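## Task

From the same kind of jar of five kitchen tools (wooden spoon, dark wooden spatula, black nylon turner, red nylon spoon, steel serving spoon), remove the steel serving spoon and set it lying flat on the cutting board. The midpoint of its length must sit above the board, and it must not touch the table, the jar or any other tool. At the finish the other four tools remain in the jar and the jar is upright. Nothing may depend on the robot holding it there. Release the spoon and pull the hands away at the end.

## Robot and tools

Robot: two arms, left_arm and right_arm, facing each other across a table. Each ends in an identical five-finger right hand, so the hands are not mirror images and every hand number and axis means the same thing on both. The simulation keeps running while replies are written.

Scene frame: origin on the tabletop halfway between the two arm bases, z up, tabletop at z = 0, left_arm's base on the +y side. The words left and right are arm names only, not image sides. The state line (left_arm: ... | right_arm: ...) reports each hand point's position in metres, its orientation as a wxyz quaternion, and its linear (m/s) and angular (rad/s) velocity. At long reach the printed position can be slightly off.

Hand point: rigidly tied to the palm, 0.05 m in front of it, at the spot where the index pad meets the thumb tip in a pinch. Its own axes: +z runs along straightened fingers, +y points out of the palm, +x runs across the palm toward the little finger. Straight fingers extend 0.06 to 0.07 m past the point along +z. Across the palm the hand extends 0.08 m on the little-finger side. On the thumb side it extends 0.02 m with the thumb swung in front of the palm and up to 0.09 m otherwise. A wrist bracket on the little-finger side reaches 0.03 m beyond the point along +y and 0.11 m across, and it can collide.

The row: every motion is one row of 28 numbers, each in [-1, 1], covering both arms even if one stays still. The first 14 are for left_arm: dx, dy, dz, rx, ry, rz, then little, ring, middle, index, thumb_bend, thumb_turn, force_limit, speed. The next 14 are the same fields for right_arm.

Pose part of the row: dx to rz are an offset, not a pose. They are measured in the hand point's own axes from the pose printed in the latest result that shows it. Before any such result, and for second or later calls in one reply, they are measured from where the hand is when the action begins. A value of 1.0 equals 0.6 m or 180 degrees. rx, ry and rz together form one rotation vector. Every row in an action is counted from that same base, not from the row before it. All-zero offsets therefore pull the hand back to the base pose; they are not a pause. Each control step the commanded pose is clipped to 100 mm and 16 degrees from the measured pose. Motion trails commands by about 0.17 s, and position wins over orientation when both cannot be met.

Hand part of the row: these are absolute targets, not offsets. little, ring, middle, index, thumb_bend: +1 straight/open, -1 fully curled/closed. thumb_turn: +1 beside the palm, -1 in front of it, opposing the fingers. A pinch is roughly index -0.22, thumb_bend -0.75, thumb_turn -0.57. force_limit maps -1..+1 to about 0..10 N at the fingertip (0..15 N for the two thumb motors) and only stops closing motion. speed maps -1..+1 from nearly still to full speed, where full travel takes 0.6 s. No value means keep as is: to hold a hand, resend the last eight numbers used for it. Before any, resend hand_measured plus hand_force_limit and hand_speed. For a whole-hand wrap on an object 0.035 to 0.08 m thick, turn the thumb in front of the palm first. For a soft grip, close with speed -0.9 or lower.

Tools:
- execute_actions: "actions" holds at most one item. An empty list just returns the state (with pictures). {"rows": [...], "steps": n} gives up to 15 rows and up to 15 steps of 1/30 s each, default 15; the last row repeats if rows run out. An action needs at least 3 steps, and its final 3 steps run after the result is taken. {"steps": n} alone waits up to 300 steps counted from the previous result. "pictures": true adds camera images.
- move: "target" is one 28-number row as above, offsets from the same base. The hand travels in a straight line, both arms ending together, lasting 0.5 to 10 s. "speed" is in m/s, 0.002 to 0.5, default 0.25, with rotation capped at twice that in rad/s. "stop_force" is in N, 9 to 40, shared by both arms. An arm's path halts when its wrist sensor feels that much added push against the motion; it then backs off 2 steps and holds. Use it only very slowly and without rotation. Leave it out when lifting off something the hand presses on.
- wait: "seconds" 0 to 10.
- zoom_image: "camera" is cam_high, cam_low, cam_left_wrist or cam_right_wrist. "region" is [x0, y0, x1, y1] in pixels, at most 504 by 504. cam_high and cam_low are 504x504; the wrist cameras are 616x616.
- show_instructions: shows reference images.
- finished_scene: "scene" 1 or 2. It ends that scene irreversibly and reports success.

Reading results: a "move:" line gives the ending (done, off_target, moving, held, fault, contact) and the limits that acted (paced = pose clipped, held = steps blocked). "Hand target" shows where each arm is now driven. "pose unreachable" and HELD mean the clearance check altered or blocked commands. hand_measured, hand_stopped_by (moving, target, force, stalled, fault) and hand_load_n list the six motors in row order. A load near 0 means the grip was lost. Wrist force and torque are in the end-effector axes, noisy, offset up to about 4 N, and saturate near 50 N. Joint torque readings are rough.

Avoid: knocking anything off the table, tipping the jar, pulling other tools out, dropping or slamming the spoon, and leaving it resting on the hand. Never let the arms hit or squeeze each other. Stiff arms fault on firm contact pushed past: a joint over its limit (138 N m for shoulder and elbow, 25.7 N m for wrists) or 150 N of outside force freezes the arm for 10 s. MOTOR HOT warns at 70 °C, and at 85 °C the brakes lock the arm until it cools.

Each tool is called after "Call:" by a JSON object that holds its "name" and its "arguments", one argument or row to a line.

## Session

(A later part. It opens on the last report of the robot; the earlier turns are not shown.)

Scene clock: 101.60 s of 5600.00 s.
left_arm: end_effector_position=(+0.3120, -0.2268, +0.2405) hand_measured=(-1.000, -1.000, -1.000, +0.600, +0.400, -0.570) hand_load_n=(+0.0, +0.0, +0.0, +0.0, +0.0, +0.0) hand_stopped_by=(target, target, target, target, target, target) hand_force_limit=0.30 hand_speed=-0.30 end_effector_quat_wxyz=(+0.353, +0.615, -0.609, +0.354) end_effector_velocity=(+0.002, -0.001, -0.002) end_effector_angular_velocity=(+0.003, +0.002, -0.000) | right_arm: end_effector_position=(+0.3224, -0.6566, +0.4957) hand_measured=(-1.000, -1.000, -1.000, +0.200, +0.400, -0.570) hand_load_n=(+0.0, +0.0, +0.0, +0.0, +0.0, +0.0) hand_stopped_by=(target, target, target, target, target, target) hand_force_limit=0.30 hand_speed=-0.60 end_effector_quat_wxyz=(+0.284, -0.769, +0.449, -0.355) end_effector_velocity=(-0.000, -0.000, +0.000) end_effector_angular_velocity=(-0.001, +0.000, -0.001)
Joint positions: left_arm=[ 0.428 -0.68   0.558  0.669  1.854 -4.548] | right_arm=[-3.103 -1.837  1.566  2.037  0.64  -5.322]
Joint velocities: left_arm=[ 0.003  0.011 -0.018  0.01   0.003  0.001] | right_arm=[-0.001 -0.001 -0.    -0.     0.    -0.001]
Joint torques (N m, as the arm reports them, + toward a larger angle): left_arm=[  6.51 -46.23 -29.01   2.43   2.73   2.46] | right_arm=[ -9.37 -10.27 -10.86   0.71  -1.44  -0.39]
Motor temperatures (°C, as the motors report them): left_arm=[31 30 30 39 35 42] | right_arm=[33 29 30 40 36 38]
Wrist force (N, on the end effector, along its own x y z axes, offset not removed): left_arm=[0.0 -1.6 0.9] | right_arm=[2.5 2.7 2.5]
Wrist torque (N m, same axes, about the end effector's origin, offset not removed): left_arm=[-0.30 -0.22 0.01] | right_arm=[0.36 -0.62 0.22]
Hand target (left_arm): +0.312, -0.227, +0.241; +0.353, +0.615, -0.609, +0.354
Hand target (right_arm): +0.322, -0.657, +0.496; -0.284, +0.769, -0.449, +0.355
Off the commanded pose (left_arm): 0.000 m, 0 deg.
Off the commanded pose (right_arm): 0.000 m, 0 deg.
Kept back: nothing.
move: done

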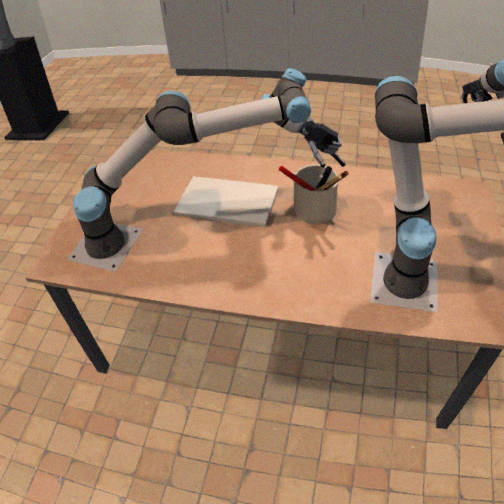

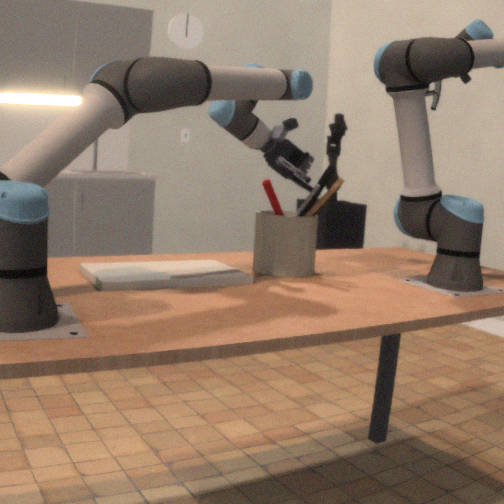

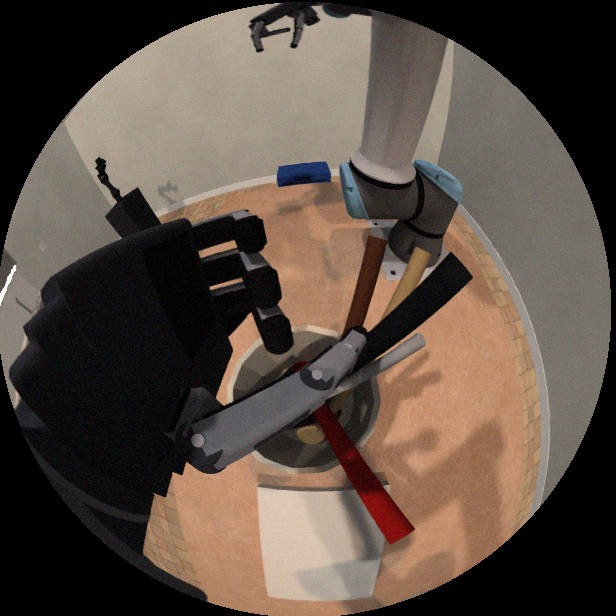

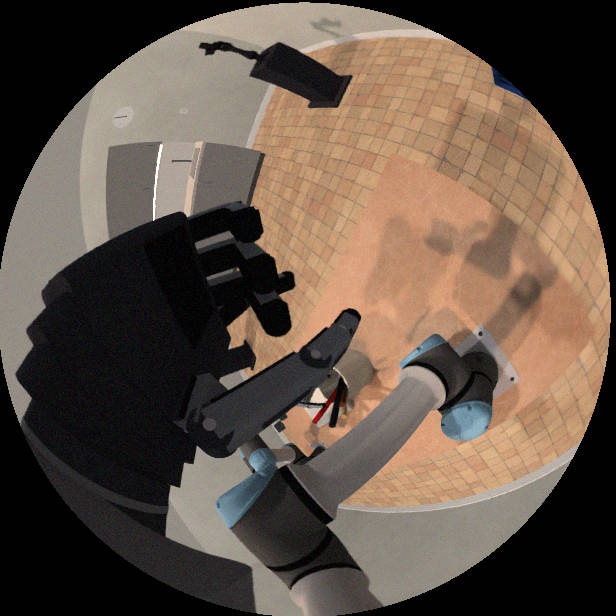

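Call:
{"name": "move", "arguments": {
  "target": [0.0,0.02,0.065,0,0,0,-1,-1,-1,0.6,0.4,-0.57,0.3,-0.3,0,0,0,0,0,0,-1,-1,-1,0.2,0.4,-0.57,0.3,-0.6],
  "speed": 0.03
}}

Call:
{"name": "zoom_image", "arguments": {
  "camera": "cam_left_wrist",
  "region": [150, 120, 450, 420]
}}

Call:
{"name": "zoom_image", "arguments": {
  "camera": "cam_low",
  "region": [220, 100, 380, 260]
}}

Call:
{"name": "zoom_image", "arguments": {
  "camera": "cam_high",
  "region": [250, 110, 370, 230]
}}

Scene clock: 103.60 s of 5600.00 s.
left_arm: end_effector_position=(+0.3002, -0.2603, +0.2212) hand_measured=(-1.000, -1.000, -1.000, +0.600, +0.400, -0.570) hand_load_n=(+0.0, +0.0, +0.0, +0.0, +0.0, +0.0) hand_stopped_by=(target, target, target, target, target, target) hand_force_limit=0.30 hand_speed=-0.30 end_effector_quat_wxyz=(+0.353, +0.615, -0.609, +0.354) end_effector_velocity=(+0.000, -0.002, -0.002) end_effector_angular_velocity=(+0.002, -0.000, -0.000) | right_arm: end_effector_position=(+0.3224, -0.6566, +0.4957) hand_measured=(-1.000, -1.000, -1.000, +0.200, +0.400, -0.570) hand_load_n=(+0.0, +0.0, +0.0, +0.0, +0.0, +0.0) hand_stopped_by=(target, target, target, target, target, target) hand_force_limit=0.30 hand_speed=-0.60 end_effector_quat_wxyz=(+0.284, -0.769, +0.449, -0.355) end_effector_velocity=(-0.000, +0.000, -0.000) end_effector_angular_velocity=(-0.001, +0.001, +0.001)
Joint positions: left_arm=[ 0.396 -0.576  0.412  0.707  1.827 -4.565] | right_arm=[-3.103 -1.837  1.566  2.037  0.64  -5.322]
Joint velocities: left_arm=[-0.001  0.012 -0.019  0.009 -0.001  0.001] | right_arm=[-0.    -0.001 -0.     0.     0.002 -0.001]
Joint torques (N m, as the arm reports them, + toward a larger angle): left_arm=[ -6.44 -49.42 -29.4    2.3   -1.73  -2.17] | right_arm=[ -9.37  -9.44 -10.66   0.85  -1.53  -0.52]
Motor temperatures (°C, as the motors report them): left_arm=[31 30 30 39 35 42] | right_arm=[33 29 30 40 36 38]
Wrist force (N, on the end effector, along its own x y z axes, offset not removed): left_arm=[-0.7 -0.9 0.6] | right_arm=[1.9 3.3 2.9]
Wrist torque (N m, same axes, about the end effector's origin, offset not removed): left_arm=[-0.16 -0.15 0.08] | right_arm=[0.56 -0.57 0.21]
Hand target (left_arm): +0.300, -0.261, +0.221; +0.353, +0.615, -0.609, +0.354
Hand target (right_arm): +0.322, -0.657, +0.496; -0.284, +0.769, -0.449, +0.355
Off the commanded pose (left_arm): 0.000 m, 0 deg.
Off the commanded pose (right_arm): 0.000 m, 0 deg.
Kept back: nothing.
move: done

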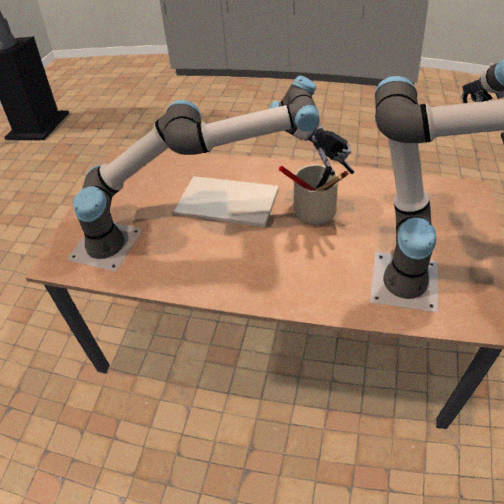

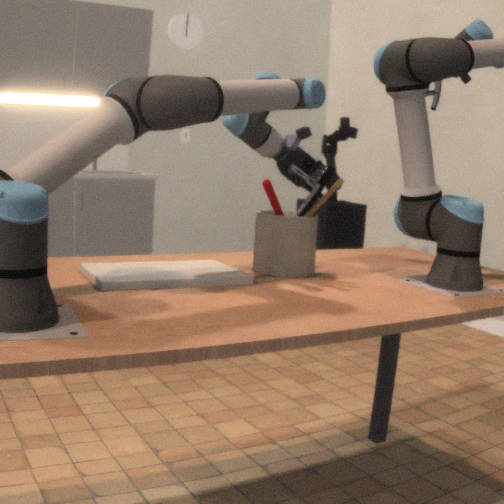

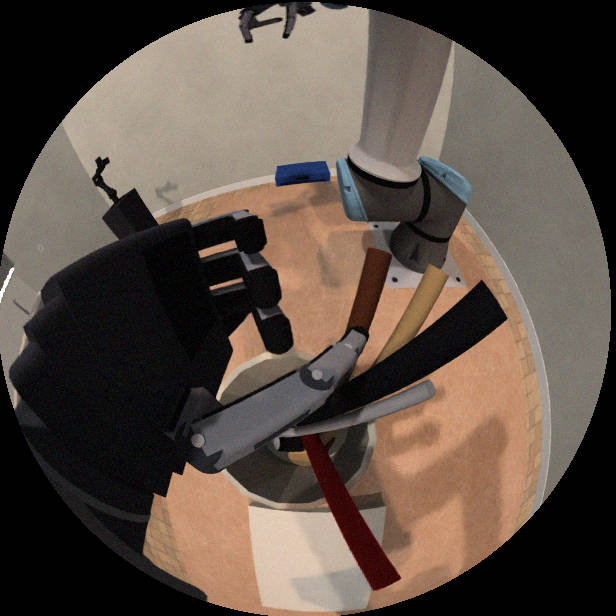

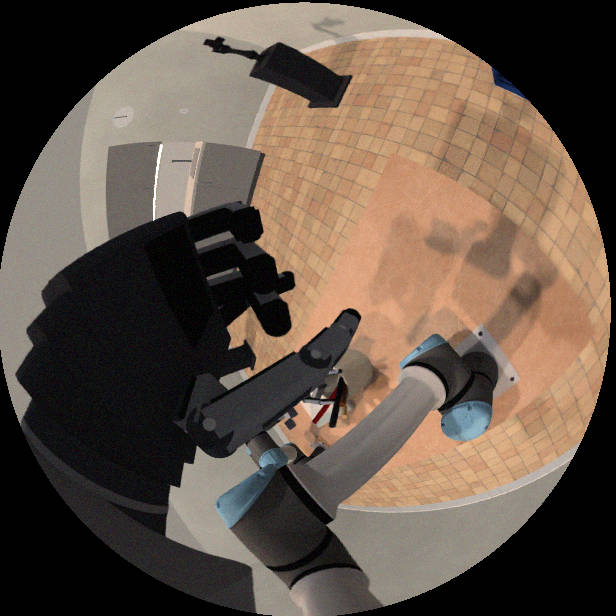

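Region (150, 120, 450, 420) of cam_left_wrist's 616x616 image, scaled by 1.680, with more detail than that image has.

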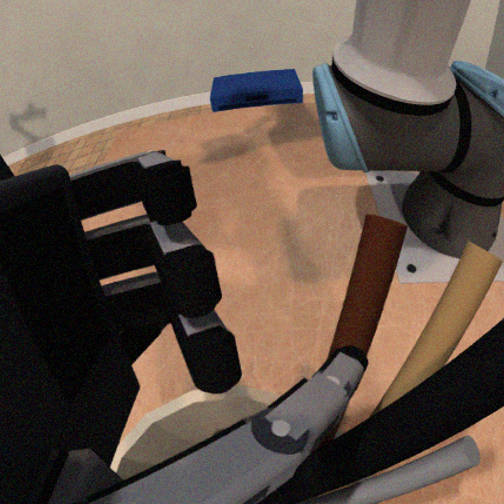

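Region (220, 100, 380, 260) of cam_low's 504x504 image, scaled by 3.150, with more detail than that image has.

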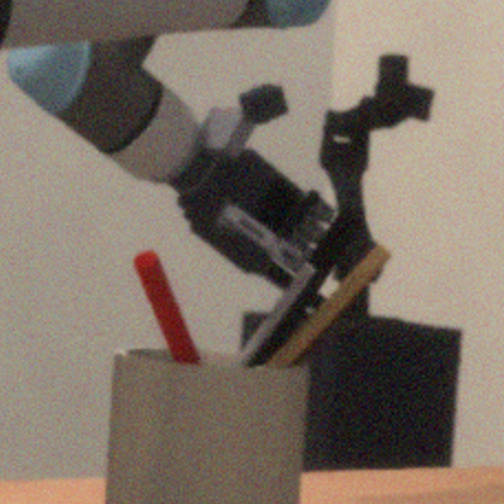

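Region (250, 110, 370, 230) of cam_high's 504x504 image, scaled by 4.200, with more detail than that image has.

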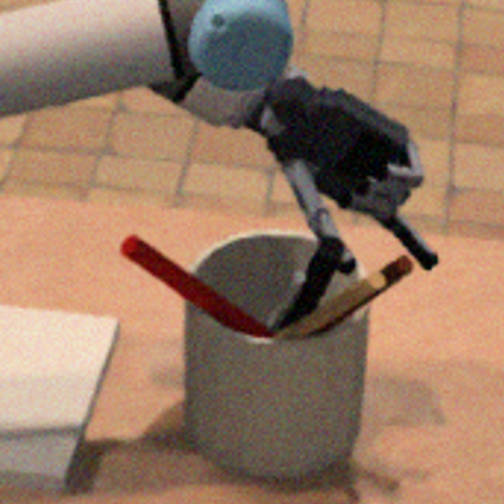

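Call:
{"name": "move", "arguments": {
  "target": [0.01,0.0,-0.07,0,0,0,-1,-1,-1,0.6,0.4,-0.57,0.3,-0.3,0,0,0,0,0,0,-1,-1,-1,0.2,0.4,-0.57,0.3,-0.6],
  "speed": 0.05
}}

Call:
{"name": "move", "arguments": {
  "target": [0.0,0.055,0,0,0,0,-1,-1,-1,0.6,0.4,-0.57,0.3,-0.3,0,0,0,0,0,0,-1,-1,-1,0.2,0.4,-0.57,0.3,-0.6],
  "speed": 0.05
}}

Call:
{"name": "move", "arguments": {
  "target": [0.0,0.0,0.045,0,0,0,-1,-1,-1,0.6,0.4,-0.57,0.3,-0.3,0,0,0,0,0,0,-1,-1,-1,0.2,0.4,-0.57,0.3,-0.6],
  "speed": 0.03
}}

Call:
{"name": "zoom_image", "arguments": {
  "camera": "cam_left_wrist",
  "region": [150, 120, 450, 420]
}}

Call:
{"name": "zoom_image", "arguments": {
  "camera": "cam_low",
  "region": [220, 100, 380, 260]
}}

Call:
{"name": "zoom_image", "arguments": {
  "camera": "cam_high",
  "region": [250, 110, 370, 230]
}}

Scene clock: 105.17 s of 5600.00 s.
left_arm: end_effector_position=(+0.3001, -0.2273, +0.2472) hand_measured=(-1.000, -1.000, -1.000, +0.600, +0.400, -0.570) hand_load_n=(+0.0, +0.0, +0.0, +0.0, +0.0, +0.0) hand_stopped_by=(target, target, target, target, target, target) hand_force_limit=0.30 hand_speed=-0.30 end_effector_quat_wxyz=(+0.353, +0.615, -0.609, +0.354) end_effector_velocity=(+0.000, +0.002, +0.003) end_effector_angular_velocity=(-0.004, -0.000, +0.001) | right_arm: end_effector_position=(+0.3224, -0.6566, +0.4957) hand_measured=(-1.000, -1.000, -1.000, +0.200, +0.400, -0.570) hand_load_n=(+0.0, +0.0, +0.0, +0.0, +0.0, +0.0) hand_stopped_by=(target, target, target, target, target, target) hand_force_limit=0.30 hand_speed=-0.60 end_effector_quat_wxyz=(+0.284, -0.769, +0.449, -0.355) end_effector_velocity=(+0.000, -0.000, -0.000) end_effector_angular_velocity=(+0.001, -0.000, -0.001)
Joint positions: left_arm=[ 0.411 -0.701  0.58   0.666  1.839 -4.557] | right_arm=[-3.103 -1.837  1.566  2.037  0.64  -5.322]
Joint velocities: left_arm=[ 0.001 -0.011  0.015 -0.007  0.001 -0.001] | right_arm=[-0.     0.001 -0.     0.    -0.     0.   ]
Joint torques (N m, as the arm reports them, + toward a larger angle): left_arm=[  7.15 -67.63 -14.72  -2.81   2.6    2.33] | right_arm=[ -9.02  -9.19 -11.     0.6   -1.45  -0.53]
Motor temperatures (°C, as the motors report them): left_arm=[31 30 30 39 35 42] | right_arm=[33 29 30 40 36 38]
Wrist force (N, on the end effector, along its own x y z axes, offset not removed): left_arm=[0.3 -0.9 1.1] | right_arm=[0.9 3.0 1.6]
Wrist torque (N m, same axes, about the end effector's origin, offset not removed): left_arm=[-0.15 -0.30 0.14] | right_arm=[0.65 -0.31 0.09]
Hand target (left_arm): +0.300, -0.227, +0.247; +0.353, +0.615, -0.609, +0.354
Hand target (right_arm): +0.322, -0.657, +0.496; -0.284, +0.769, -0.449, +0.355
Off the commanded pose (left_arm): 0.000 m, 0 deg.
Off the commanded pose (right_arm): 0.000 m, 0 deg.
Kept back: nothing.
move: done

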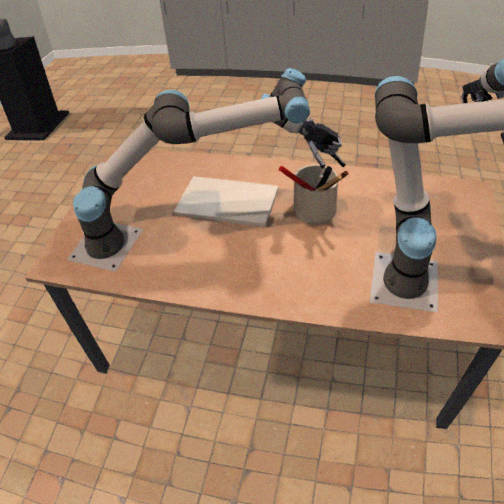

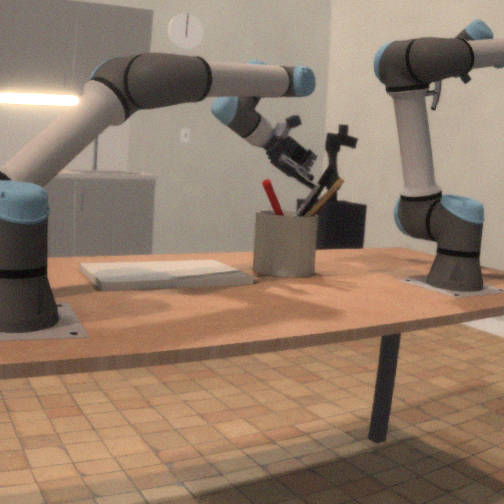

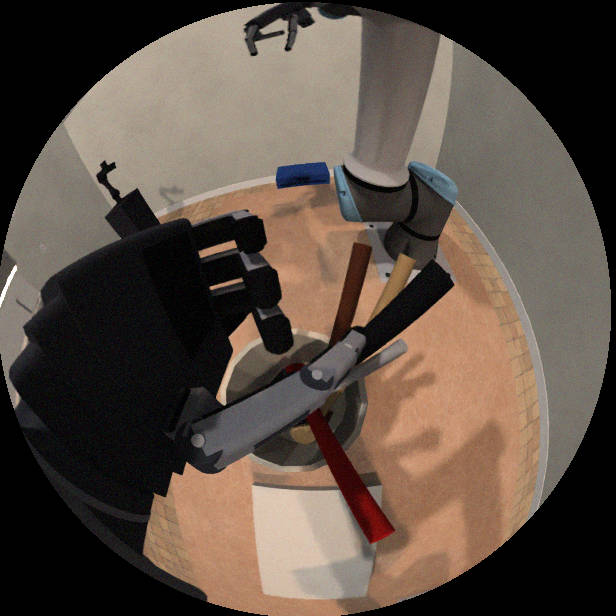

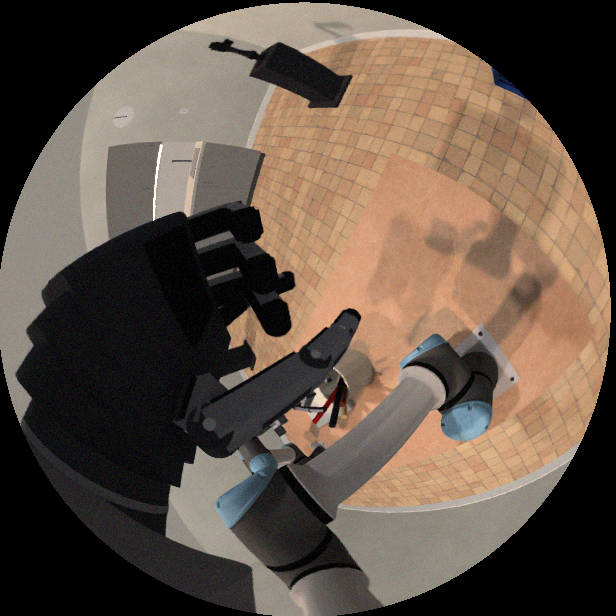

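Scene clock: 106.27 s of 5600.00 s.
left_arm: end_effector_position=(+0.2675, -0.2276, +0.2473) hand_measured=(-1.000, -1.000, -1.000, +0.600, +0.400, -0.570) hand_load_n=(+0.0, +0.0, +0.0, +0.0, +0.0, +0.0) hand_stopped_by=(target, target, target, target, target, target) hand_force_limit=0.30 hand_speed=-0.30 end_effector_quat_wxyz=(+0.353, +0.615, -0.609, +0.354) end_effector_velocity=(-0.004, +0.000, +0.001) end_effector_angular_velocity=(-0.001, +0.001, +0.000) | right_arm: end_effector_position=(+0.3224, -0.6566, +0.4957) hand_measured=(-1.000, -1.000, -1.000, +0.200, +0.400, -0.570) hand_load_n=(+0.0, +0.0, +0.0, +0.0, +0.0, +0.0) hand_stopped_by=(target, target, target, target, target, target) hand_force_limit=0.30 hand_speed=-0.60 end_effector_quat_wxyz=(+0.284, -0.769, +0.449, -0.355) end_effector_velocity=(+0.000, +0.000, +0.000) end_effector_angular_velocity=(-0.000, -0.000, +0.001)
Joint positions: left_arm=[ 0.363 -0.764  0.693  0.61   1.799 -4.582] | right_arm=[-3.103 -1.837  1.566  2.037  0.64  -5.322]
Joint velocities: left_arm=[-0.005 -0.008  0.012 -0.006 -0.004 -0.004] | right_arm=[ 0.001  0.    -0.     0.    -0.    -0.   ]
Joint torques (N m, as the arm reports them, + toward a larger angle): left_arm=[ -5.63 -66.4  -16.78  -2.65  -2.    -2.26] | right_arm=[ -9.68  -9.99 -11.27   0.7   -1.54  -0.49]
Motor temperatures (°C, as the motors report them): left_arm=[31 30 30 39 35 42] | right_arm=[33 29 30 40 36 38]
Wrist force (N, on the end effector, along its own x y z axes, offset not removed): left_arm=[-0.9 -1.5 -0.2] | right_arm=[2.4 3.0 1.7]
Wrist torque (N m, same axes, about the end effector's origin, offset not removed): left_arm=[-0.19 -0.09 0.06] | right_arm=[0.54 -0.58 0.12]
Hand target (left_arm): +0.267, -0.228, +0.247; +0.353, +0.615, -0.609, +0.354
Hand target (right_arm): +0.322, -0.657, +0.496; -0.284, +0.769, -0.449, +0.355
Off the commanded pose (left_arm): 0.000 m, 0 deg.
Off the commanded pose (right_arm): 0.000 m, 0 deg.
Kept back: nothing.
move: done

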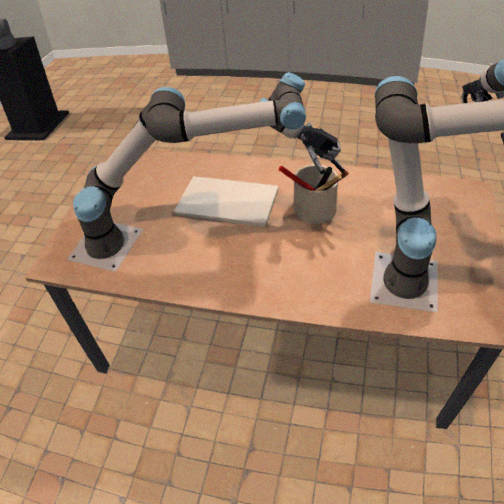

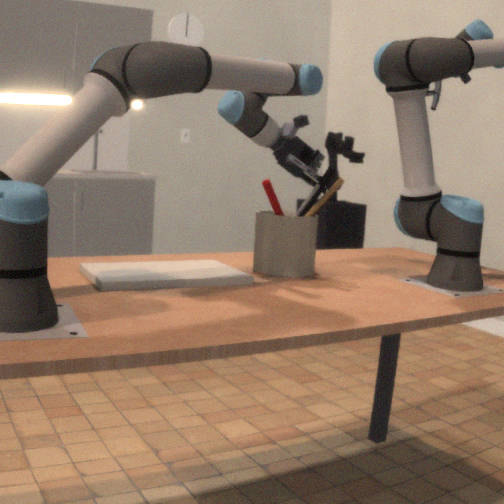

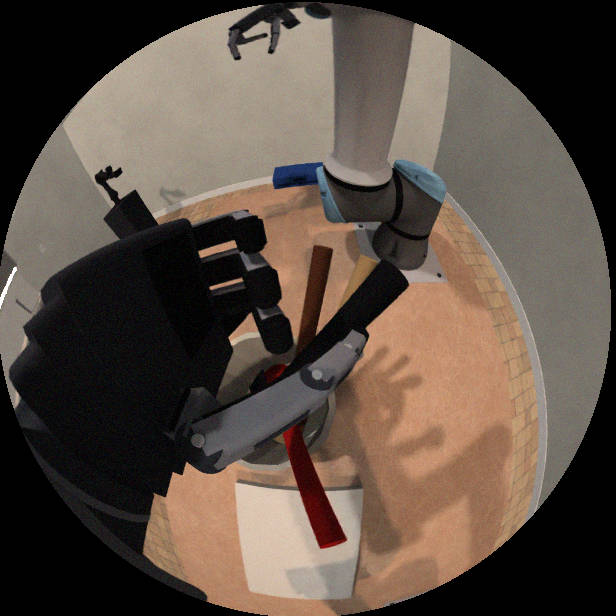

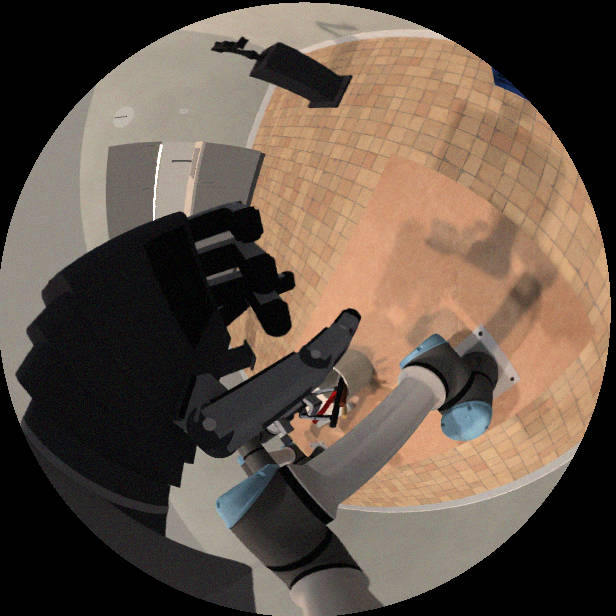

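Scene clock: 107.57 s of 5600.00 s.
left_arm: end_effector_position=(+0.2676, -0.2506, +0.2340) hand_measured=(-1.000, -1.000, -1.000, +0.600, +0.400, -0.570) hand_load_n=(+0.0, +0.0, +0.0, +0.0, +0.5, +0.0) hand_stopped_by=(target, target, target, target, target, target) hand_force_limit=0.30 hand_speed=-0.30 end_effector_quat_wxyz=(+0.353, +0.615, -0.609, +0.354) end_effector_velocity=(+0.000, -0.002, -0.002) end_effector_angular_velocity=(+0.002, +0.001, +0.000) | right_arm: end_effector_position=(+0.3224, -0.6566, +0.4957) hand_measured=(-1.000, -1.000, -1.000, +0.200, +0.400, -0.570) hand_load_n=(+0.0, +0.0, +0.0, +0.0, +0.0, +0.0) hand_stopped_by=(target, target, target, target, target, target) hand_force_limit=0.30 hand_speed=-0.60 end_effector_quat_wxyz=(+0.284, -0.769, +0.449, -0.355) end_effector_velocity=(-0.000, -0.000, -0.000) end_effector_angular_velocity=(+0.000, +0.001, -0.000)
Joint positions: left_arm=[ 0.354 -0.686  0.586  0.638  1.791 -4.587] | right_arm=[-3.103 -1.837  1.566  2.037  0.64  -5.322]
Joint velocities: left_arm=[-0.     0.01  -0.015  0.007 -0.    -0.   ] | right_arm=[-0.     0.    -0.    -0.     0.001 -0.   ]
Joint torques (N m, as the arm reports them, + toward a larger angle): left_arm=[ -7.23 -47.24 -30.72   2.41  -1.9   -2.22] | right_arm=[ -9.36  -8.78 -11.38   0.56  -1.49  -0.32]
Motor temperatures (°C, as the motors report them): left_arm=[31 30 30 39 35 42] | right_arm=[33 29 30 40 36 38]
Wrist force (N, on the end effector, along its own x y z axes, offset not removed): left_arm=[-0.5 -1.1 1.3] | right_arm=[2.1 2.5 2.4]
Wrist torque (N m, same axes, about the end effector's origin, offset not removed): left_arm=[-0.26 -0.17 0.06] | right_arm=[0.41 -0.57 0.16]
Hand target (left_arm): +0.268, -0.251, +0.234; +0.353, +0.615, -0.609, +0.354
Hand target (right_arm): +0.322, -0.657, +0.496; -0.284, +0.769, -0.449, +0.355
Off the commanded pose (left_arm): 0.000 m, 0 deg.
Off the commanded pose (right_arm): 0.000 m, 0 deg.
Kept back: nothing.
move: done

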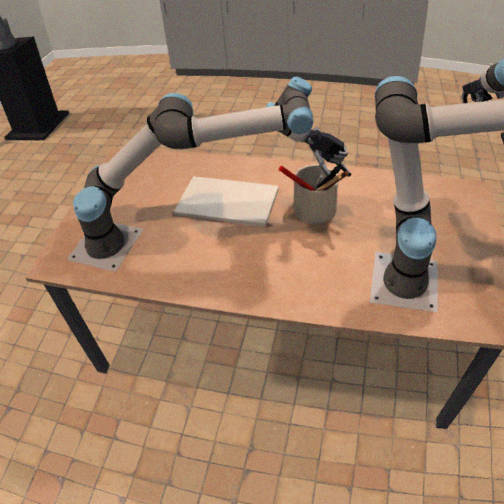

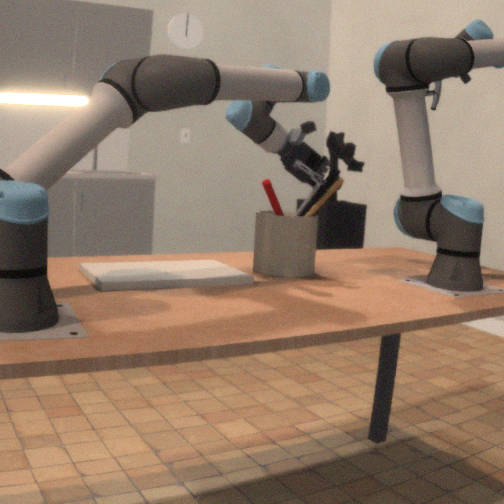

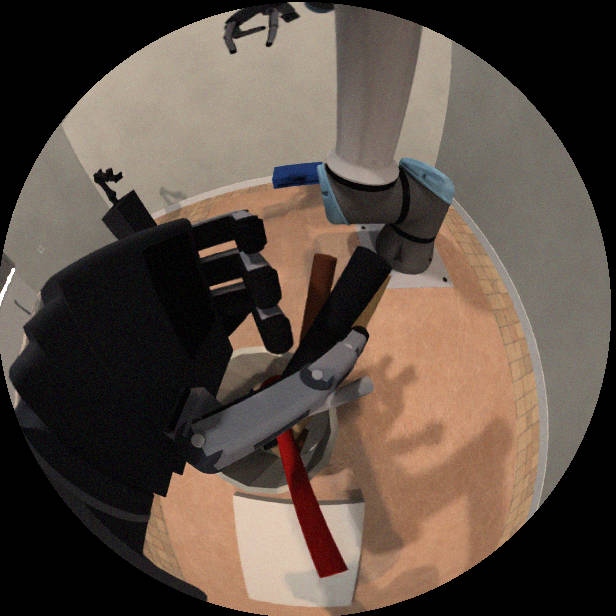

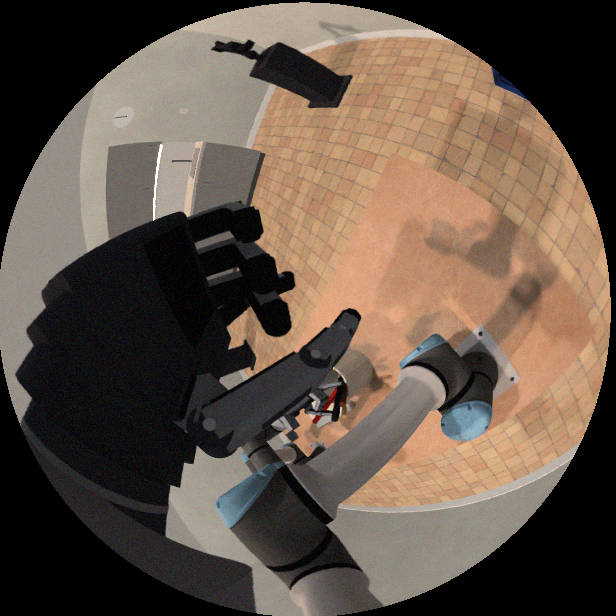

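Region (150, 120, 450, 420) of cam_left_wrist's 616x616 image, scaled by 1.680, with more detail than that image has.

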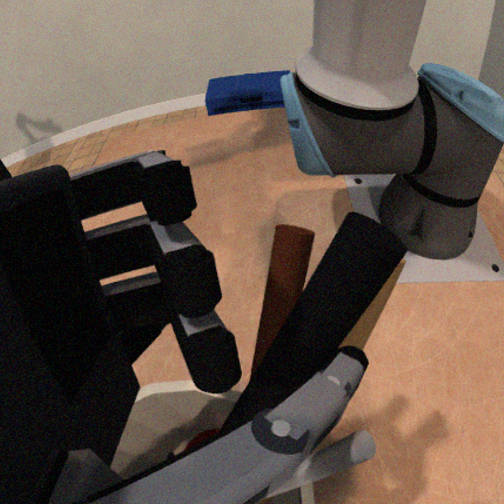

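Region (220, 100, 380, 260) of cam_low's 504x504 image, scaled by 3.150, with more detail than that image has.

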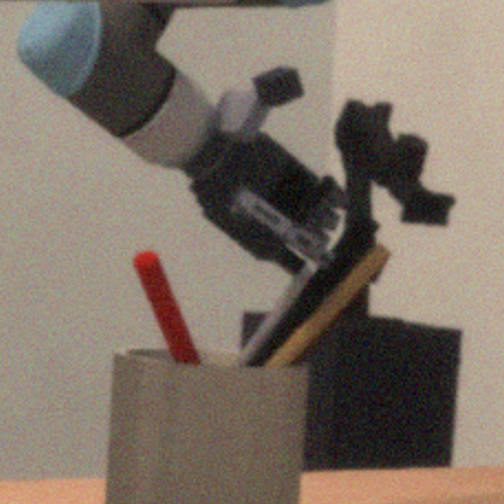

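Region (250, 110, 370, 230) of cam_high's 504x504 image, scaled by 4.200, with more detail than that image has.

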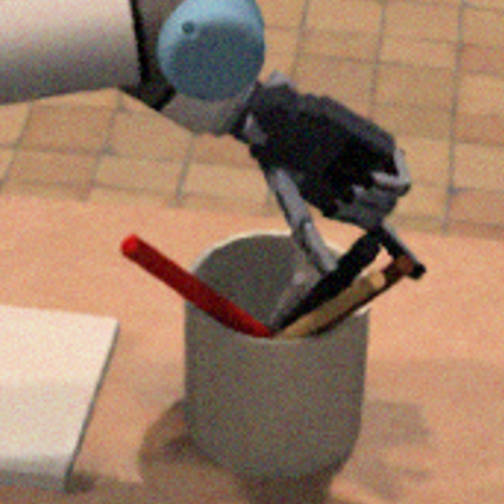

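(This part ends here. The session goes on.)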